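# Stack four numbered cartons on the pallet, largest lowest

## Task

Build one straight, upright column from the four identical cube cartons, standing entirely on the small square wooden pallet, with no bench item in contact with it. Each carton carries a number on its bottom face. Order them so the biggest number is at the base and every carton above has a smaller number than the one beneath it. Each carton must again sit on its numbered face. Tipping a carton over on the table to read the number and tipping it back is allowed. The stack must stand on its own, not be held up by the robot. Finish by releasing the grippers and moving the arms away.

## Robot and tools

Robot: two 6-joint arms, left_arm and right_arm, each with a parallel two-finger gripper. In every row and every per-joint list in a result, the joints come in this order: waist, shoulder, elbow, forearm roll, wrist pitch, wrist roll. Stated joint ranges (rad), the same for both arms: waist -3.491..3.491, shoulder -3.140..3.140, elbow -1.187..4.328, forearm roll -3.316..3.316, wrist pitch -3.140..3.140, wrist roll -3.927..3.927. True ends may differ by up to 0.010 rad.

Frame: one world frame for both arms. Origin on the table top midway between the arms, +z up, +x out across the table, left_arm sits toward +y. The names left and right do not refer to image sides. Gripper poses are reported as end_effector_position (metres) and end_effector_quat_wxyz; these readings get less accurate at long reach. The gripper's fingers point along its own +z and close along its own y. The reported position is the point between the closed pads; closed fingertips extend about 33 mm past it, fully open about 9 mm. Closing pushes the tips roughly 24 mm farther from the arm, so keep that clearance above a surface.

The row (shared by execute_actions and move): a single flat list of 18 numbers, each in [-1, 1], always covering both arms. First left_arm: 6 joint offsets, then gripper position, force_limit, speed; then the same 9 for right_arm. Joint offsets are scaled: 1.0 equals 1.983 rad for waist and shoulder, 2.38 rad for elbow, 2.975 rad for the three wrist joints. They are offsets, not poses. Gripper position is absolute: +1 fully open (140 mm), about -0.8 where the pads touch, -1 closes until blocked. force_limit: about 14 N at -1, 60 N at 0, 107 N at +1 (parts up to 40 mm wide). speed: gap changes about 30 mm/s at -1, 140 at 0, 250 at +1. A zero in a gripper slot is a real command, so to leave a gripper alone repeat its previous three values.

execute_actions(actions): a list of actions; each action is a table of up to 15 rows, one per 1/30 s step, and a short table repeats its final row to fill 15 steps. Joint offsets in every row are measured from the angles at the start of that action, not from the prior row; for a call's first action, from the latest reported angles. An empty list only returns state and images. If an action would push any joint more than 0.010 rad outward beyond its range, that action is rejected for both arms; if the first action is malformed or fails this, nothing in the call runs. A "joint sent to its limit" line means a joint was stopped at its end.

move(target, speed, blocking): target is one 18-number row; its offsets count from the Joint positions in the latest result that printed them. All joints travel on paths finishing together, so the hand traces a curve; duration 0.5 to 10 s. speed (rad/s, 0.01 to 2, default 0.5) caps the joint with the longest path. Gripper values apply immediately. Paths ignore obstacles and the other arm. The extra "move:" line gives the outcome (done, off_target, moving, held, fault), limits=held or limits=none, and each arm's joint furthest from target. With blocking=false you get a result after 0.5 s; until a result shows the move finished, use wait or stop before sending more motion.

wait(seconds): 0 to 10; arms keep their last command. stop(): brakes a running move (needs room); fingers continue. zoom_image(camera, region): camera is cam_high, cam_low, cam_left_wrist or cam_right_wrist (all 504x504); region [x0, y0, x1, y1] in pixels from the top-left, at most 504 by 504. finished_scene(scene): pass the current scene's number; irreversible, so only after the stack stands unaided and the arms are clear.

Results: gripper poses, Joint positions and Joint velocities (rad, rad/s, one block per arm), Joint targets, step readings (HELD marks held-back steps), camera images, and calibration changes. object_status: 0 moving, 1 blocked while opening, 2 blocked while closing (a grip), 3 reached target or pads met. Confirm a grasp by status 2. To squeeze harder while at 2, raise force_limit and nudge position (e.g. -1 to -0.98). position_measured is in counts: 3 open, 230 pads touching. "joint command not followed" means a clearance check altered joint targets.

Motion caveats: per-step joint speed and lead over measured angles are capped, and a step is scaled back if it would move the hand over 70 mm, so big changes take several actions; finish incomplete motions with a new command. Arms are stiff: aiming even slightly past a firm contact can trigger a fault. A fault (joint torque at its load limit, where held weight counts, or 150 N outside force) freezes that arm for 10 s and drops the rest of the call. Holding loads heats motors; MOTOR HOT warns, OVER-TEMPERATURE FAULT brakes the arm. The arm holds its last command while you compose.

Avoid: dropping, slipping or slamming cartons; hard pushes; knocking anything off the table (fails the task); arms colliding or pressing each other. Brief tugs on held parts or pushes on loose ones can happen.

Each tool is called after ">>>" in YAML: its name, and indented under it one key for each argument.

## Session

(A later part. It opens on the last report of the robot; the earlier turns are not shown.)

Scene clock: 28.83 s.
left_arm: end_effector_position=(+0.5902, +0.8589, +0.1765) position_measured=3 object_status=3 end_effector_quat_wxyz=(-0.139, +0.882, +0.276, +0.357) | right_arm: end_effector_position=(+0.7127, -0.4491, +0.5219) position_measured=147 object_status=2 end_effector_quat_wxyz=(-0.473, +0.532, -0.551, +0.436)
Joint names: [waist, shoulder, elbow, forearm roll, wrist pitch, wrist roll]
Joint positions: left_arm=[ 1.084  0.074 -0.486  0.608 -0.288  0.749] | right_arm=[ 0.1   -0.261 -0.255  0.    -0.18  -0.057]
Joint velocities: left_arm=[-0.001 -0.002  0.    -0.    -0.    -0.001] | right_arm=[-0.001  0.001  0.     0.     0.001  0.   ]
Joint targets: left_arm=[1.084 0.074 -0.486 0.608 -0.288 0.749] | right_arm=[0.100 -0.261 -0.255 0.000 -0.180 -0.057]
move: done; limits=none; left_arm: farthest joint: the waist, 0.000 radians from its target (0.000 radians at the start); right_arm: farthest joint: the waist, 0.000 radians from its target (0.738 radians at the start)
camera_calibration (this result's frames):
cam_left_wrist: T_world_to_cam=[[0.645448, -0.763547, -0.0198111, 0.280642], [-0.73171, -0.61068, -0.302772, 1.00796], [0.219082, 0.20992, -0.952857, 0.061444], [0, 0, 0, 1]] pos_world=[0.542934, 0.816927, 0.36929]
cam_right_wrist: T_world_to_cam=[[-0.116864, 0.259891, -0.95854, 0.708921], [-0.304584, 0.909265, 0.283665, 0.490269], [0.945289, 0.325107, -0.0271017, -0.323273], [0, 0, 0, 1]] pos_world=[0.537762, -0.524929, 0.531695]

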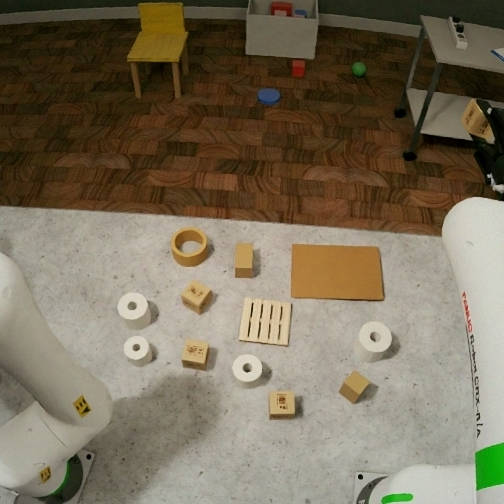

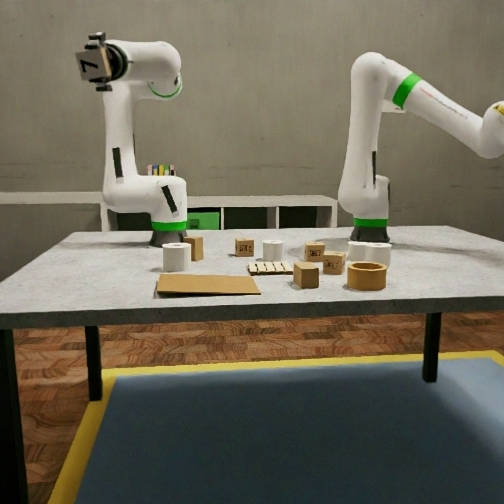

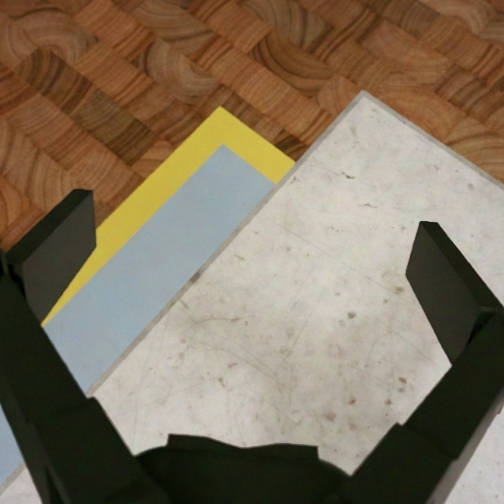

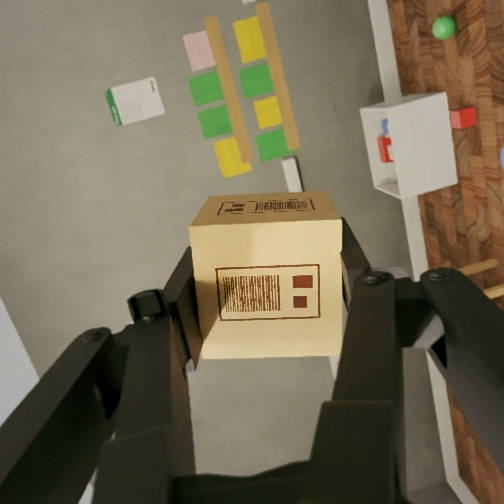

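>>> move:
  target: [0,0,0,0,0,0,1,0,0,0.3719,0.1245,-0.0268,0,-0.365,-0.1614,-1,0,0]
  speed: 0.8

>>> move:
  target: [0,0,0,0,0,0,1,0,0,0,0.0343,-0.0428,0,0.0571,0,-1,0,0]
  speed: 0.25

>>> move:
  target: [0,0,0,0,0,0,1,0,0,0,0,0,0,0,0,0.4,0,-0.5]

>>> move:
  target: [0,0,0,0,0,0,1,0,0,0,-0.06,0.12,0,-0.136,0,0.4,0,0]
  speed: 0.5

Scene clock: 31.37 s.
left_arm: end_effector_position=(+0.5902, +0.8589, +0.1765) position_measured=3 object_status=3 end_effector_quat_wxyz=(-0.139, +0.882, +0.276, +0.357) | right_arm: end_effector_position=(+0.4170, -0.1503, +0.1094) position_measured=147 object_status=2 end_effector_quat_wxyz=(-0.000, +0.782, -0.624, +0.000)
Joint names: [waist, shoulder, elbow, forearm roll, wrist pitch, wrist roll]
Joint positions: left_arm=[ 1.084  0.074 -0.486  0.608 -0.288  0.749] | right_arm=[ 0.837 -0.014 -0.319  0.    -1.266 -0.537]
Joint velocities: left_arm=[ 0.     0.001  0.001 -0.    -0.    -0.001] | right_arm=[ 0.    -0.    -0.     0.001 -0.001 -0.   ]
Joint targets: left_arm=[1.084 0.074 -0.486 0.608 -0.288 0.749] | right_arm=[0.837 -0.014 -0.319 0.000 -1.266 -0.537]
move: done; limits=none; left_arm: farthest joint: the waist, 0.000 radians from its target (0.000 radians at the start); right_arm: farthest joint: the waist, 0.000 radians from its target (0.738 radians at the start)
camera_calibration (this result's frames):
cam_left_wrist: T_world_to_cam=[[0.645448, -0.763547, -0.0198109, 0.280642], [-0.73171, -0.61068, -0.302772, 1.00796], [0.219082, 0.209919, -0.952857, 0.061444], [0, 0, 0, 1]] pos_world=[0.542934, 0.816927, 0.36929]
cam_right_wrist: T_world_to_cam=[[-0.998246, -0.014861, -0.0573049, 0.428983], [-0.0328765, 0.944156, 0.327856, 0.132641], [0.0492324, 0.329165, -0.942988, 0.3224], [0, 0, 0, 1]] pos_world=[0.416719, -0.224982, 0.285115]

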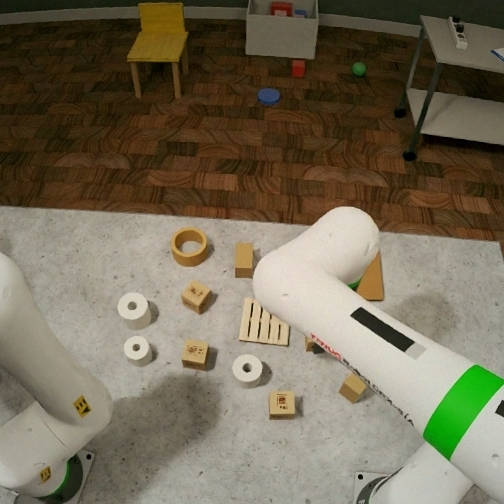

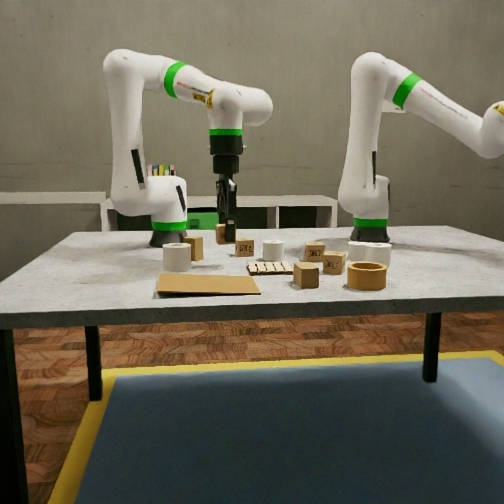

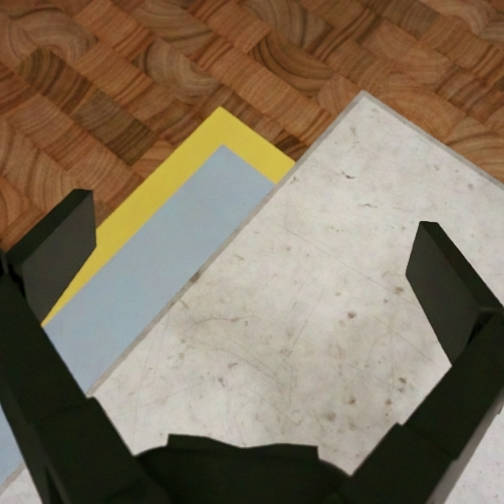

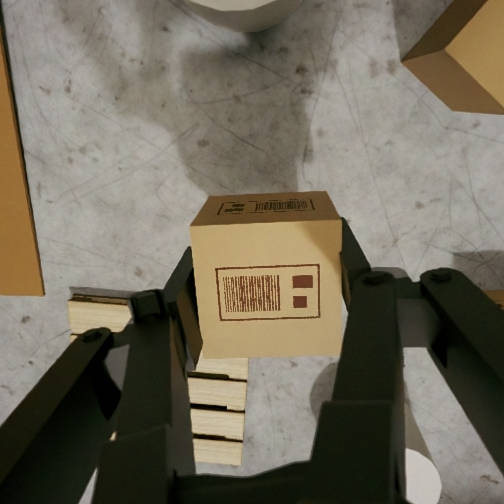

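Scene clock: 32.47 s.
left_arm: end_effector_position=(+0.5902, +0.8589, +0.1765) position_measured=3 object_status=3 end_effector_quat_wxyz=(-0.139, +0.882, +0.276, +0.357) | right_arm: end_effector_position=(+0.4171, -0.1501, +0.0414) position_measured=147 object_status=2 end_effector_quat_wxyz=(-0.000, +0.782, -0.624, +0.000)
Joint names: [waist, shoulder, elbow, forearm roll, wrist pitch, wrist roll]
Joint positions: left_arm=[ 1.084  0.074 -0.486  0.608 -0.288  0.749] | right_arm=[ 0.837  0.054 -0.421  0.    -1.096 -0.537]
Joint velocities: left_arm=[ 0.     0.001 -0.001 -0.001  0.    -0.001] | right_arm=[-0.     0.001 -0.001 -0.001  0.001  0.   ]
Joint targets: left_arm=[1.084 0.074 -0.486 0.608 -0.288 0.749] | right_arm=[0.837 0.054 -0.421 0.000 -1.096 -0.537]
move: done; limits=none; left_arm: farthest joint: the waist, 0.000 radians from its target (0.000 radians at the start); right_arm: farthest joint: the waist, 0.000 radians from its target (0.000 radians at the start)
camera_calibration (this result's frames):
cam_left_wrist: T_world_to_cam=[[0.645448, -0.763547, -0.0198111, 0.280642], [-0.73171, -0.61068, -0.302772, 1.00796], [0.219082, 0.20992, -0.952857, 0.0614438], [0, 0, 0, 1]] pos_world=[0.542934, 0.816927, 0.36929]
cam_right_wrist: T_world_to_cam=[[-0.998246, -0.0148929, -0.0572985, 0.425197], [-0.0329049, 0.944153, 0.327862, 0.154834], [0.0492157, 0.329172, -0.942987, 0.258232], [0, 0, 0, 1]] pos_world=[0.416837, -0.224857, 0.217109]

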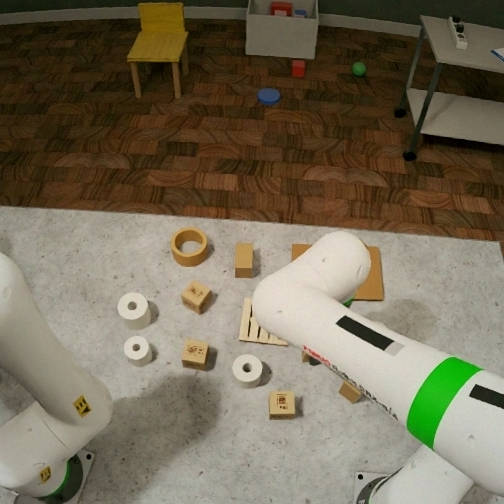

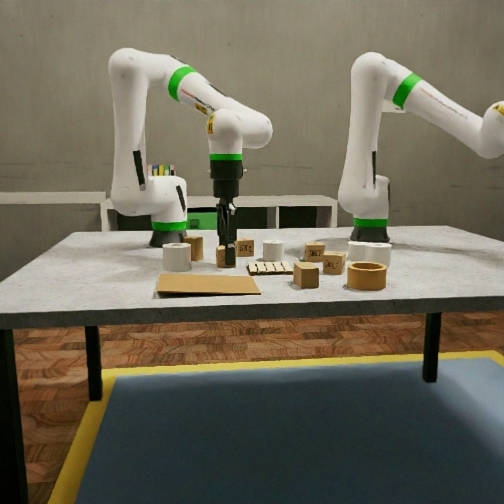

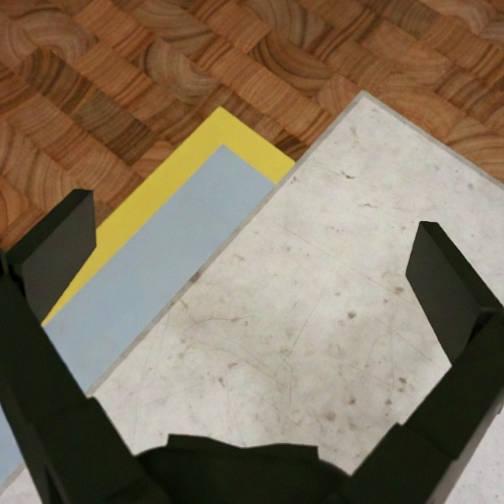

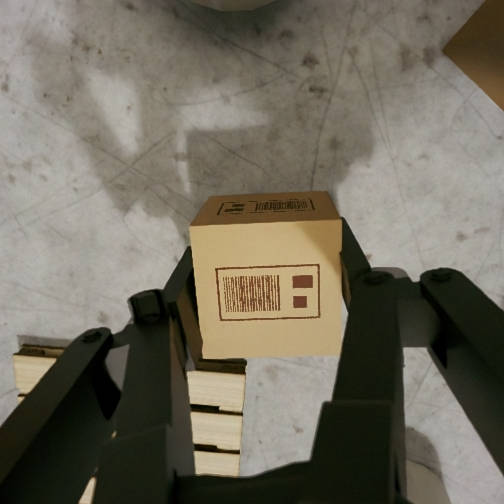

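Scene clock: 33.20 s.
left_arm: end_effector_position=(+0.5902, +0.8589, +0.1765) position_measured=3 object_status=3 end_effector_quat_wxyz=(-0.139, +0.882, +0.276, +0.357) | right_arm: end_effector_position=(+0.4171, -0.1501, +0.0414) position_measured=78 object_status=0 end_effector_quat_wxyz=(-0.000, +0.782, -0.624, +0.000)
Joint names: [waist, shoulder, elbow, forearm roll, wrist pitch, wrist roll]
Joint positions: left_arm=[ 1.084  0.074 -0.486  0.608 -0.288  0.749] | right_arm=[ 0.837  0.054 -0.421  0.    -1.096 -0.537]
Joint velocities: left_arm=[-0.001 -0.001  0.001  0.    -0.     0.001] | right_arm=[ 0.  0. -0.  0. -0.  0.]
Joint targets: left_arm=[1.084 0.074 -0.486 0.608 -0.288 0.749] | right_arm=[0.837 0.054 -0.421 0.000 -1.096 -0.537]
move: done; limits=none; left_arm: farthest joint: the waist, 0.000 radians from its target (0.000 radians at the start); right_arm: farthest joint: the waist, 0.000 radians from its target (0.000 radians at the start)
camera_calibration (this result's frames):
cam_left_wrist: T_world_to_cam=[[0.645448, -0.763547, -0.0198111, 0.280642], [-0.73171, -0.61068, -0.302772, 1.00796], [0.219082, 0.20992, -0.952857, 0.0614441], [0, 0, 0, 1]] pos_world=[0.542934, 0.816927, 0.36929]
cam_right_wrist: T_world_to_cam=[[-0.998246, -0.0148935, -0.0572918, 0.425192], [-0.032903, 0.944155, 0.327856, 0.154841], [0.0492094, 0.329166, -0.942989, 0.25822], [0, 0, 0, 1]] pos_world=[0.416835, -0.224859, 0.217093]

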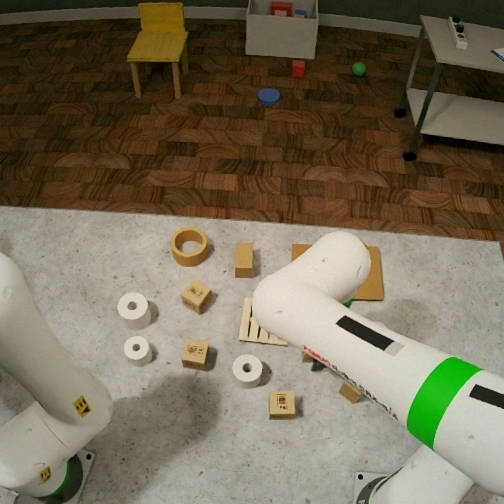

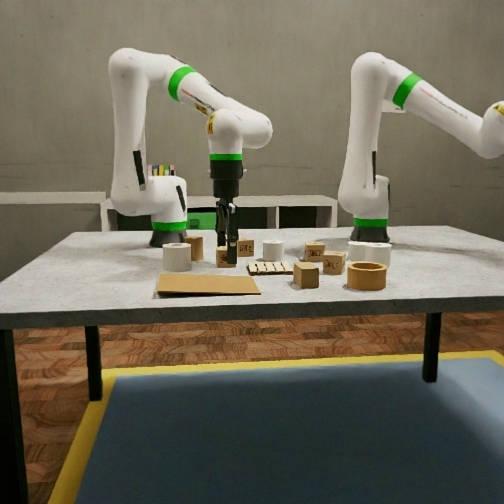

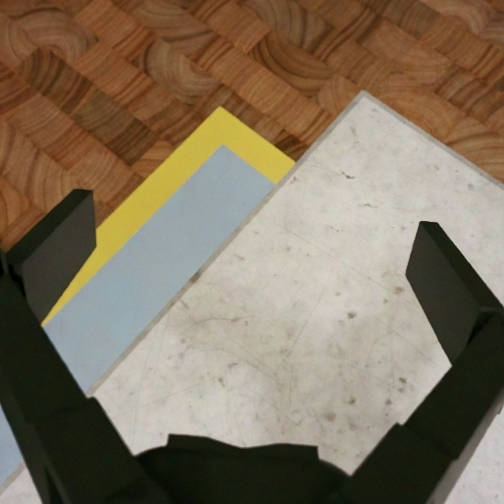

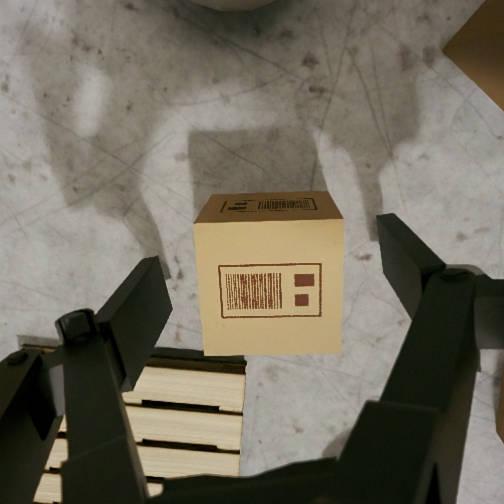

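Scene clock: 34.53 s.
left_arm: end_effector_position=(+0.5902, +0.8589, +0.1765) position_measured=3 object_status=3 end_effector_quat_wxyz=(-0.139, +0.882, +0.276, +0.357) | right_arm: end_effector_position=(+0.4155, -0.1517, +0.2075) position_measured=78 object_status=3 end_effector_quat_wxyz=(-0.000, +0.782, -0.624, +0.000)
Joint names: [waist, shoulder, elbow, forearm roll, wrist pitch, wrist roll]
Joint positions: left_arm=[ 1.084  0.074 -0.486  0.608 -0.288  0.749] | right_arm=[ 0.837 -0.065 -0.135  0.    -1.501 -0.537]
Joint velocities: left_arm=[-0.     0.001  0.001  0.001  0.     0.001] | right_arm=[-0.001 -0.     0.001  0.    -0.001 -0.   ]
Joint targets: left_arm=[1.084 0.074 -0.486 0.608 -0.288 0.749] | right_arm=[0.837 -0.065 -0.135 0.000 -1.501 -0.537]
move: done; limits=none; left_arm: farthest joint: the waist, 0.000 radians from its target (0.000 radians at the start); right_arm: farthest joint: the waist, 0.000 radians from its target (0.000 radians at the start)
camera_calibration (this result's frames):
cam_left_wrist: T_world_to_cam=[[0.645448, -0.763547, -0.0198109, 0.280642], [-0.73171, -0.61068, -0.302772, 1.00796], [0.219082, 0.209919, -0.952857, 0.061444], [0, 0, 0, 1]] pos_world=[0.542934, 0.816927, 0.36929]
cam_right_wrist: T_world_to_cam=[[-0.998248, -0.0148431, -0.0572842, 0.433035], [-0.0328514, 0.944165, 0.327831, 0.101814], [0.0492197, 0.329138, -0.942998, 0.415454], [0, 0, 0, 1]] pos_world=[0.415172, -0.226443, 0.3832]

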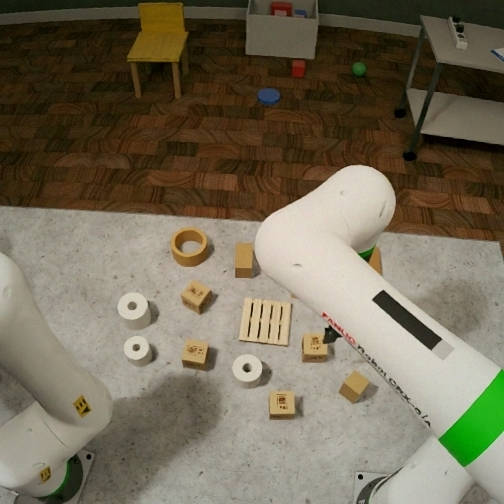

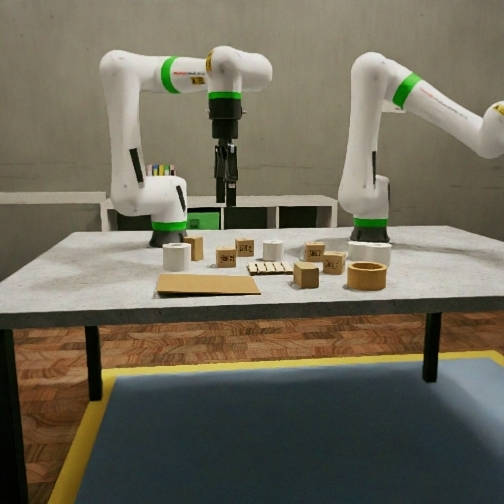

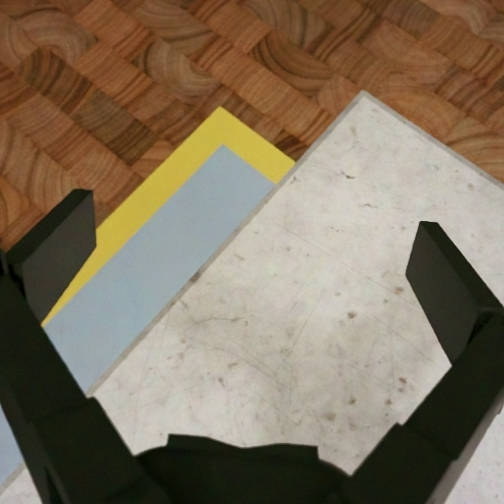

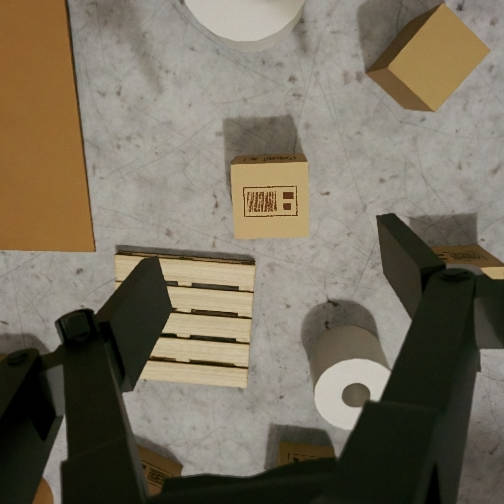

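>>> move:
  target: [0,0,0,0,0,0,1,0,0,0.198,0.2169,0.1195,0,0.0489,-0.1792,0.4,0,0]
  speed: 0.6

Scene clock: 36.53 s.
left_arm: end_effector_position=(+0.5902, +0.8589, +0.1765) position_measured=3 object_status=3 end_effector_quat_wxyz=(-0.139, +0.882, +0.276, +0.357) | right_arm: end_effector_position=(+0.3827, +0.1300, +0.1194) position_measured=78 object_status=3 end_effector_quat_wxyz=(+0.000, +0.736, -0.677, +0.000)
Joint names: [waist, shoulder, elbow, forearm roll, wrist pitch, wrist roll]
Joint positions: left_arm=[ 1.084  0.074 -0.486  0.608 -0.288  0.749] | right_arm=[ 1.23   0.365  0.149  0.    -1.355 -1.07 ]
Joint velocities: left_arm=[-0.002  0.003 -0.001  0.001  0.    -0.001] | right_arm=[ 0.001  0.001  0.001 -0.     0.001 -0.001]
Joint targets: left_arm=[1.084 0.074 -0.486 0.608 -0.288 0.749] | right_arm=[1.230 0.365 0.149 0.000 -1.355 -1.070]
move: done; limits=none; left_arm: farthest joint: the waist, 0.000 radians from its target (0.000 radians at the start); right_arm: farthest joint: the waist, 0.000 radians from its target (0.393 radians at the start)
camera_calibration (this result's frames):
cam_left_wrist: T_world_to_cam=[[0.645448, -0.763547, -0.0198111, 0.280642], [-0.73171, -0.61068, -0.302772, 1.00796], [0.219082, 0.20992, -0.952857, 0.061444], [0, 0, 0, 1]] pos_world=[0.542934, 0.816927, 0.36929]
cam_right_wrist: T_world_to_cam=[[-0.99051, 0.124995, -0.0571499, 0.378332], [0.0996536, 0.939517, 0.327685, -0.186498], [0.0946524, 0.31888, -0.943057, 0.225211], [0, 0, 0, 1]] pos_world=[0.372011, 0.0561131, 0.295121]

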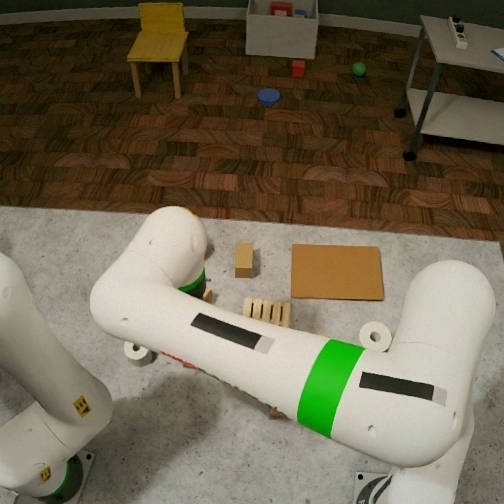

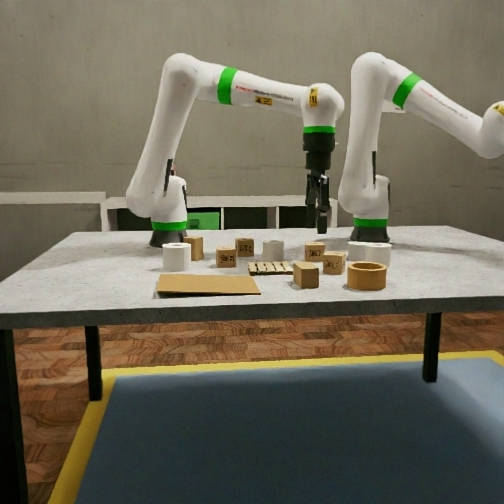

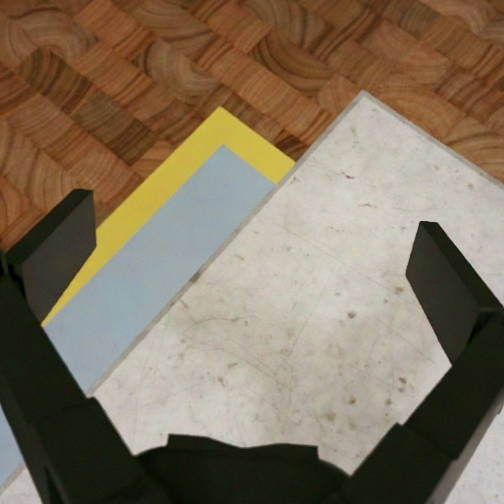

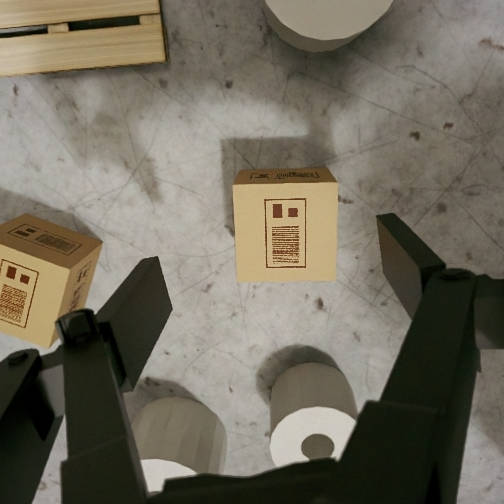

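>>> move:
  target: [0,0,0,0,0,0,1,0,0,0.0046,0.0249,-0.0533,0,0.0592,0,0.4,0,0]
  speed: 0.3

>>> move:
  target: [0,0,0,0,0,0,1,0,0,0,0,0,0,0,0,-1,0,0]

>>> move:
  target: [0,0,0,0,0,0,1,0,0,0,-0.03,0.12,0,-0.116,0,-1,0,0]
  speed: 0.5

>>> move:
  target: [0,0,0,0,0,0,1,0,0,-0.5744,-0.3105,-0.2365,0,0.4518,0,-1,0,0]
  speed: 0.8

>>> zoom_image:
  camera: "cam_low"
  region: [40,10,160,130]

Scene clock: 38.37 s.
left_arm: end_effector_position=(+0.5902, +0.8589, +0.1765) position_measured=3 object_status=3 end_effector_quat_wxyz=(-0.139, +0.882, +0.276, +0.357) | right_arm: end_effector_position=(+0.3769, +0.1296, +0.0396) position_measured=78 object_status=3 end_effector_quat_wxyz=(+0.000, +0.739, -0.674, +0.000)
Joint names: [waist, shoulder, elbow, forearm roll, wrist pitch, wrist roll]
Joint positions: left_arm=[ 1.084  0.074 -0.486  0.608 -0.288  0.749] | right_arm=[ 1.239  0.414  0.022  0.    -1.179 -1.07 ]
Joint velocities: left_arm=[ 0.     0.003 -0.001  0.001  0.     0.001] | right_arm=[-0.     0.    -0.001  0.     0.001 -0.001]
Joint targets: left_arm=[1.084 0.074 -0.486 0.608 -0.288 0.749] | right_arm=[1.239 0.414 0.022 0.000 -1.179 -1.070]
move: done; limits=none; left_arm: farthest joint: the waist, 0.000 radians from its target (0.000 radians at the start); right_arm: farthest joint: the waist, 0.000 radians from its target (0.009 radians at the start)
camera_calibration (this result's frames):
cam_left_wrist: T_world_to_cam=[[0.645448, -0.763547, -0.0198108, 0.280642], [-0.73171, -0.61068, -0.302772, 1.00796], [0.219082, 0.209919, -0.952857, 0.0614442], [0, 0, 0, 1]] pos_world=[0.542934, 0.816927, 0.36929]
cam_right_wrist: T_world_to_cam=[[-0.991613, 0.115933, -0.0571167, 0.369649], [0.0910774, 0.940415, 0.327604, -0.156195], [0.0916936, 0.319655, -0.943087, 0.151622], [0, 0, 0, 1]] pos_world=[0.366872, 0.0555667, 0.215276]

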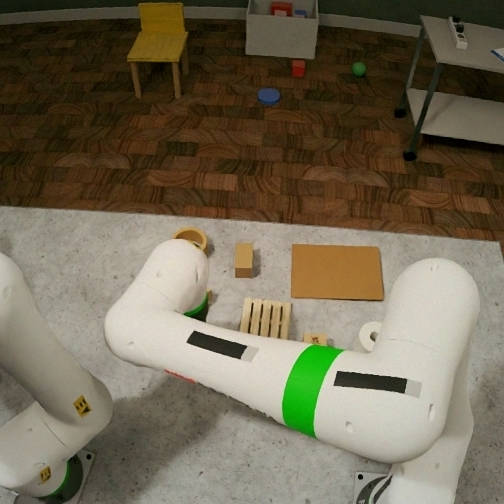

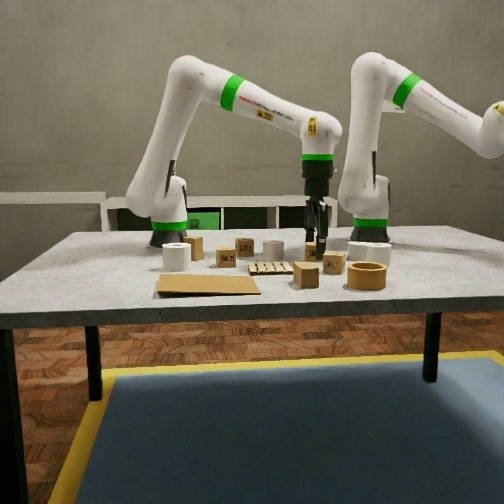

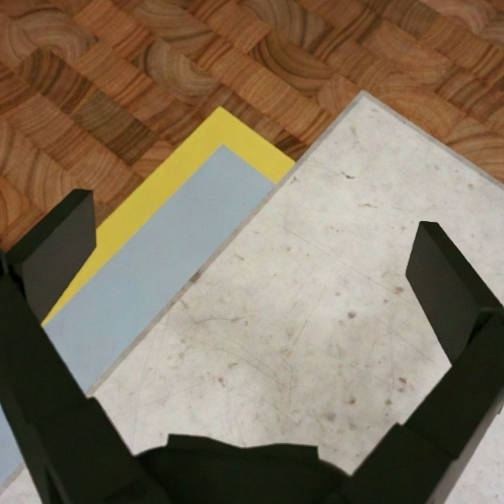

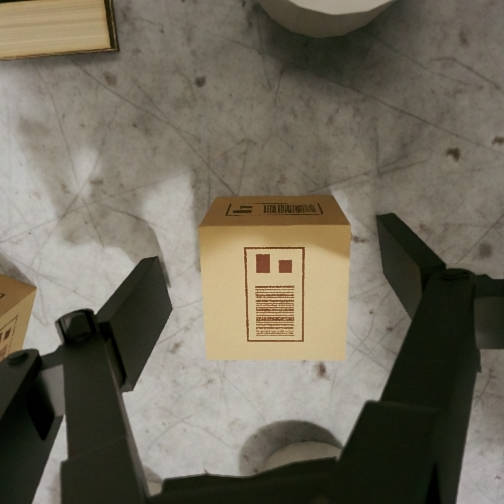

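Scene clock: 38.90 s.
left_arm: end_effector_position=(+0.5902, +0.8589, +0.1765) position_measured=3 object_status=3 end_effector_quat_wxyz=(-0.139, +0.882, +0.276, +0.357) | right_arm: end_effector_position=(+0.3769, +0.1296, +0.0396) position_measured=148 object_status=2 end_effector_quat_wxyz=(+0.000, +0.739, -0.674, +0.000)
Joint names: [waist, shoulder, elbow, forearm roll, wrist pitch, wrist roll]
Joint positions: left_arm=[ 1.084  0.074 -0.486  0.608 -0.288  0.749] | right_arm=[ 1.239  0.414  0.022  0.    -1.179 -1.07 ]
Joint velocities: left_arm=[-0.     0.001 -0.001 -0.001 -0.    -0.   ] | right_arm=[ 0.002  0.    -0.     0.    -0.     0.   ]
Joint targets: left_arm=[1.084 0.074 -0.486 0.608 -0.288 0.749] | right_arm=[1.239 0.414 0.022 0.000 -1.179 -1.070]
move: done; limits=none; left_arm: farthest joint: the waist, 0.000 radians from its target (0.000 radians at the start); right_arm: farthest joint: the waist, 0.000 radians from its target (0.000 radians at the start)
camera_calibration (this result's frames):
cam_left_wrist: T_world_to_cam=[[0.645448, -0.763547, -0.019811, 0.280642], [-0.73171, -0.61068, -0.302772, 1.00796], [0.219082, 0.209919, -0.952857, 0.0614441], [0, 0, 0, 1]] pos_world=[0.542934, 0.816927, 0.36929]
cam_right_wrist: T_world_to_cam=[[-0.991615, 0.115921, -0.0571153, 0.369644], [0.091067, 0.940417, 0.3276, -0.156186], [0.091688, 0.319652, -0.943089, 0.151608], [0, 0, 0, 1]] pos_world=[0.366867, 0.0555685, 0.215258]

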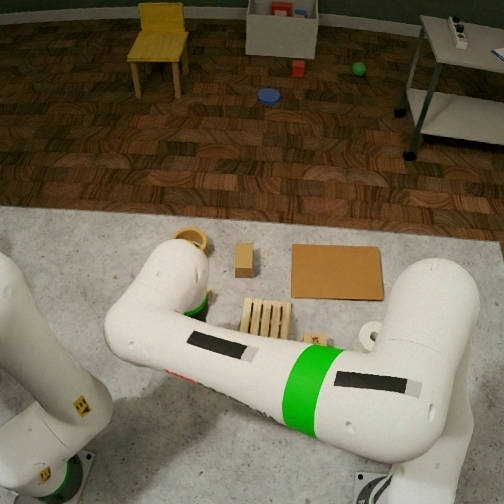

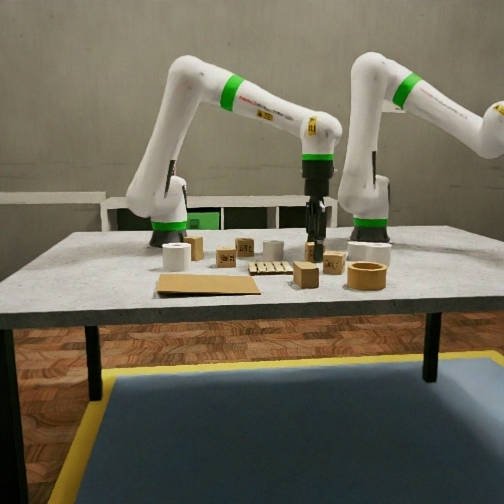

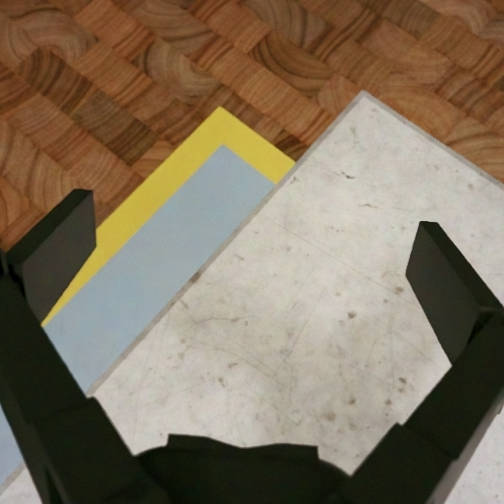

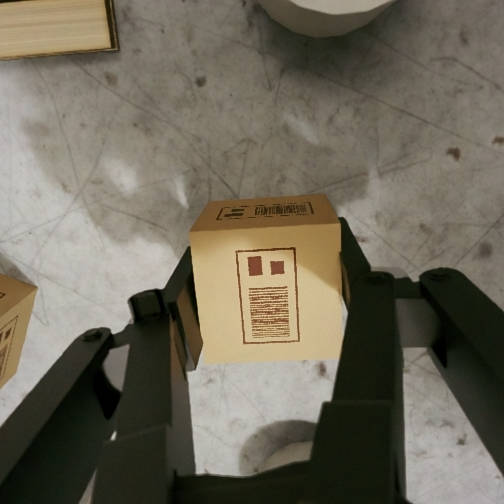

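Scene clock: 40.10 s.
left_arm: end_effector_position=(+0.5902, +0.8589, +0.1765) position_measured=3 object_status=3 end_effector_quat_wxyz=(-0.139, +0.882, +0.276, +0.357) | right_arm: end_effector_position=(+0.3807, +0.1383, +0.1928) position_measured=148 object_status=2 end_effector_quat_wxyz=(+0.000, +0.739, -0.674, +0.000)
Joint names: [waist, shoulder, elbow, forearm roll, wrist pitch, wrist roll]
Joint positions: left_arm=[ 1.084  0.074 -0.486  0.608 -0.288  0.749] | right_arm=[ 1.239  0.355  0.308  0.    -1.524 -1.07 ]
Joint velocities: left_arm=[ 0.001  0.001  0.    -0.001  0.     0.   ] | right_arm=[-0.    -0.001  0.001  0.    -0.001  0.   ]
Joint targets: left_arm=[1.084 0.074 -0.486 0.608 -0.288 0.749] | right_arm=[1.239 0.355 0.308 0.000 -1.524 -1.070]
move: done; limits=none; left_arm: farthest joint: the waist, 0.000 radians from its target (0.000 radians at the start); right_arm: farthest joint: the waist, 0.000 radians from its target (0.000 radians at the start)
camera_calibration (this result's frames):
cam_left_wrist: T_world_to_cam=[[0.645448, -0.763547, -0.0198108, 0.280642], [-0.73171, -0.61068, -0.302772, 1.00796], [0.219082, 0.209919, -0.952857, 0.0614442], [0, 0, 0, 1]] pos_world=[0.542934, 0.816927, 0.36929]
cam_right_wrist: T_world_to_cam=[[-0.99161, 0.115963, -0.0571166, 0.381121], [0.0911088, 0.940424, 0.327571, -0.214952], [0.0916998, 0.319619, -0.943099, 0.292966], [0, 0, 0, 1]] pos_world=[0.370642, 0.0643126, 0.368476]

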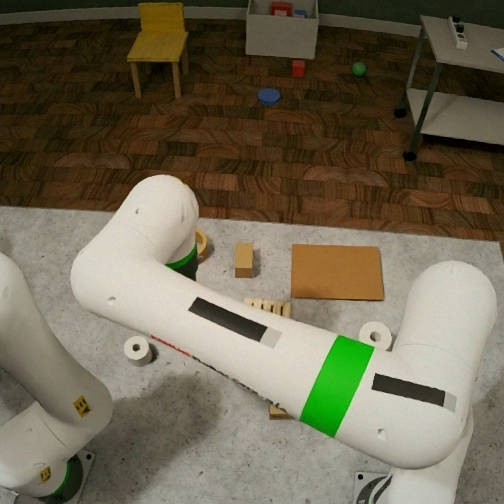

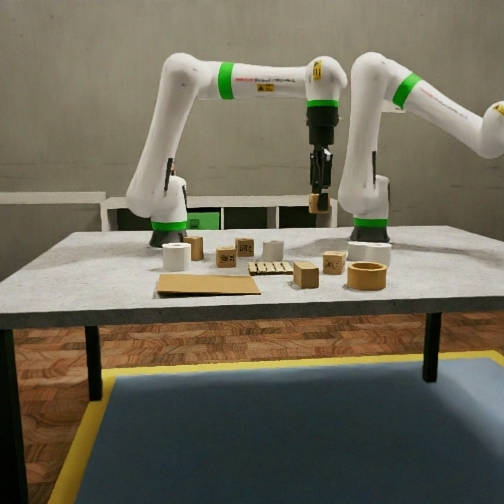

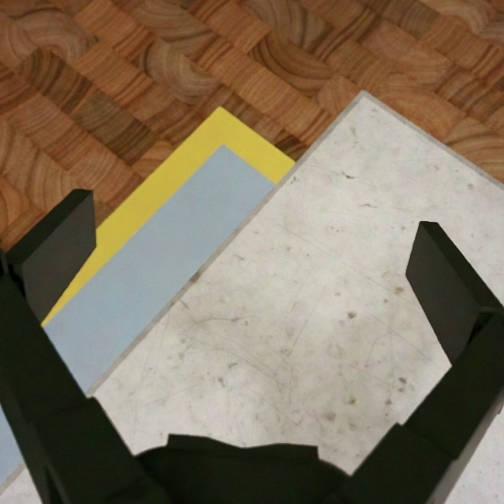

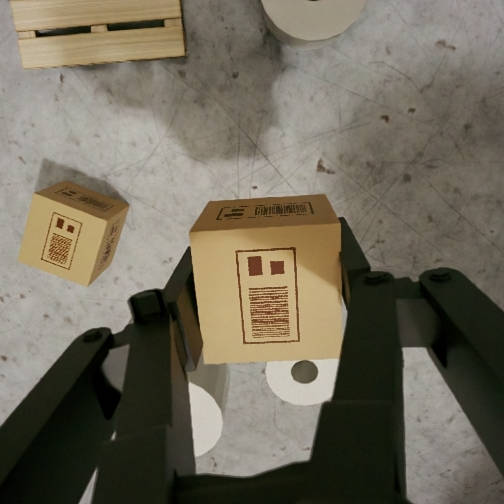

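Scene clock: 42.73 s.
left_arm: end_effector_position=(+0.5902, +0.8589, +0.1765) position_measured=3 object_status=3 end_effector_quat_wxyz=(-0.139, +0.882, +0.276, +0.357) | right_arm: end_effector_position=(+0.7128, -0.4489, +0.5220) position_measured=148 object_status=2 end_effector_quat_wxyz=(+0.625, -0.199, +0.740, -0.152)
Joint names: [waist, shoulder, elbow, forearm roll, wrist pitch, wrist roll]
Joint positions: left_arm=[ 1.084  0.074 -0.486  0.608 -0.288  0.749] | right_arm=[ 0.1   -0.261 -0.255  0.    -0.18  -1.07 ]
Joint velocities: left_arm=[-0.001 -0.001 -0.001  0.     0.001  0.   ] | right_arm=[-0.002 -0.001 -0.    -0.     0.001 -0.   ]
Joint targets: left_arm=[1.084 0.074 -0.486 0.608 -0.288 0.749] | right_arm=[0.100 -0.261 -0.255 0.000 -0.180 -1.070]
move: done; limits=none; left_arm: farthest joint: the waist, 0.000 radians from its target (0.000 radians at the start); right_arm: farthest joint: the waist, 0.000 radians from its target (1.139 radians at the start)
camera_calibration (this result's frames):
cam_left_wrist: T_world_to_cam=[[0.645448, -0.763547, -0.019811, 0.280642], [-0.73171, -0.61068, -0.302772, 1.00796], [0.219082, 0.20992, -0.952857, 0.061444], [0, 0, 0, 1]] pos_world=[0.542934, 0.816927, 0.36929]
cam_right_wrist: T_world_to_cam=[[-0.0163161, 0.956142, -0.292449, 0.602193], [-0.17396, 0.285313, 0.942515, -0.22693], [0.984618, 0.0662526, 0.161675, -0.566152], [0, 0, 0, 1]] pos_world=[0.527792, -0.473526, 0.481529]

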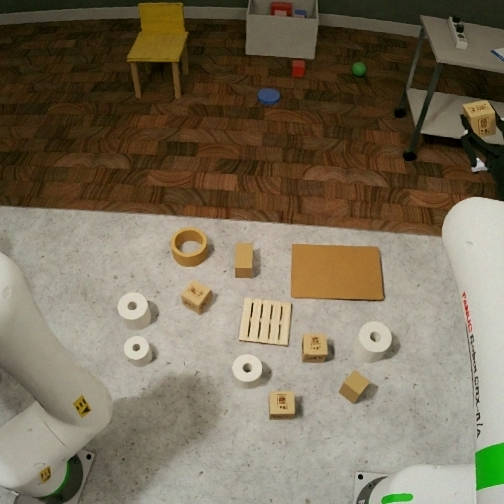

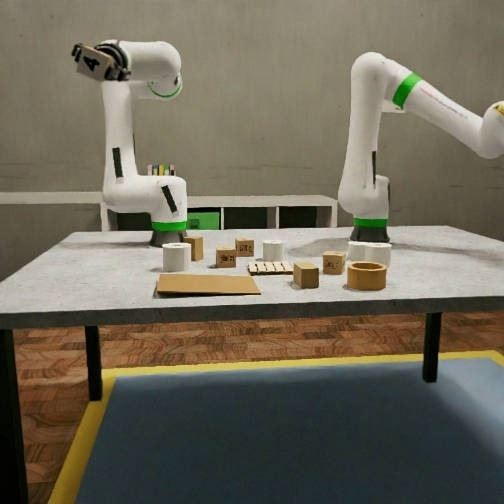

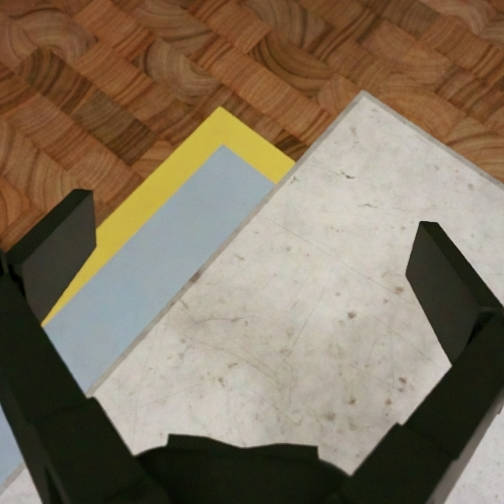

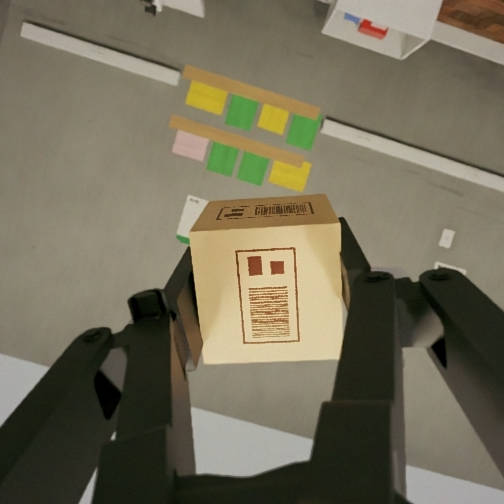

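Region (40, 10, 160, 130) of cam_low's 504x504 image, scaled by 4.200, with more detail than that image has.

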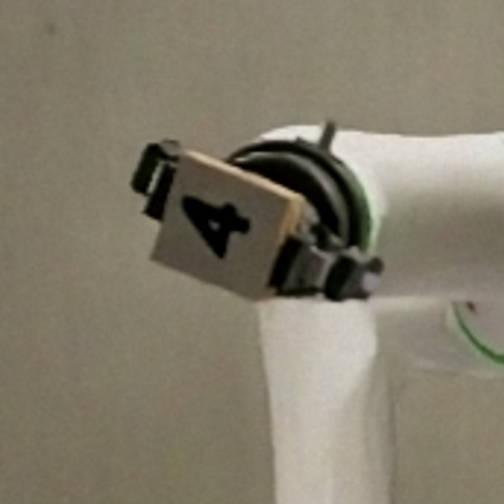

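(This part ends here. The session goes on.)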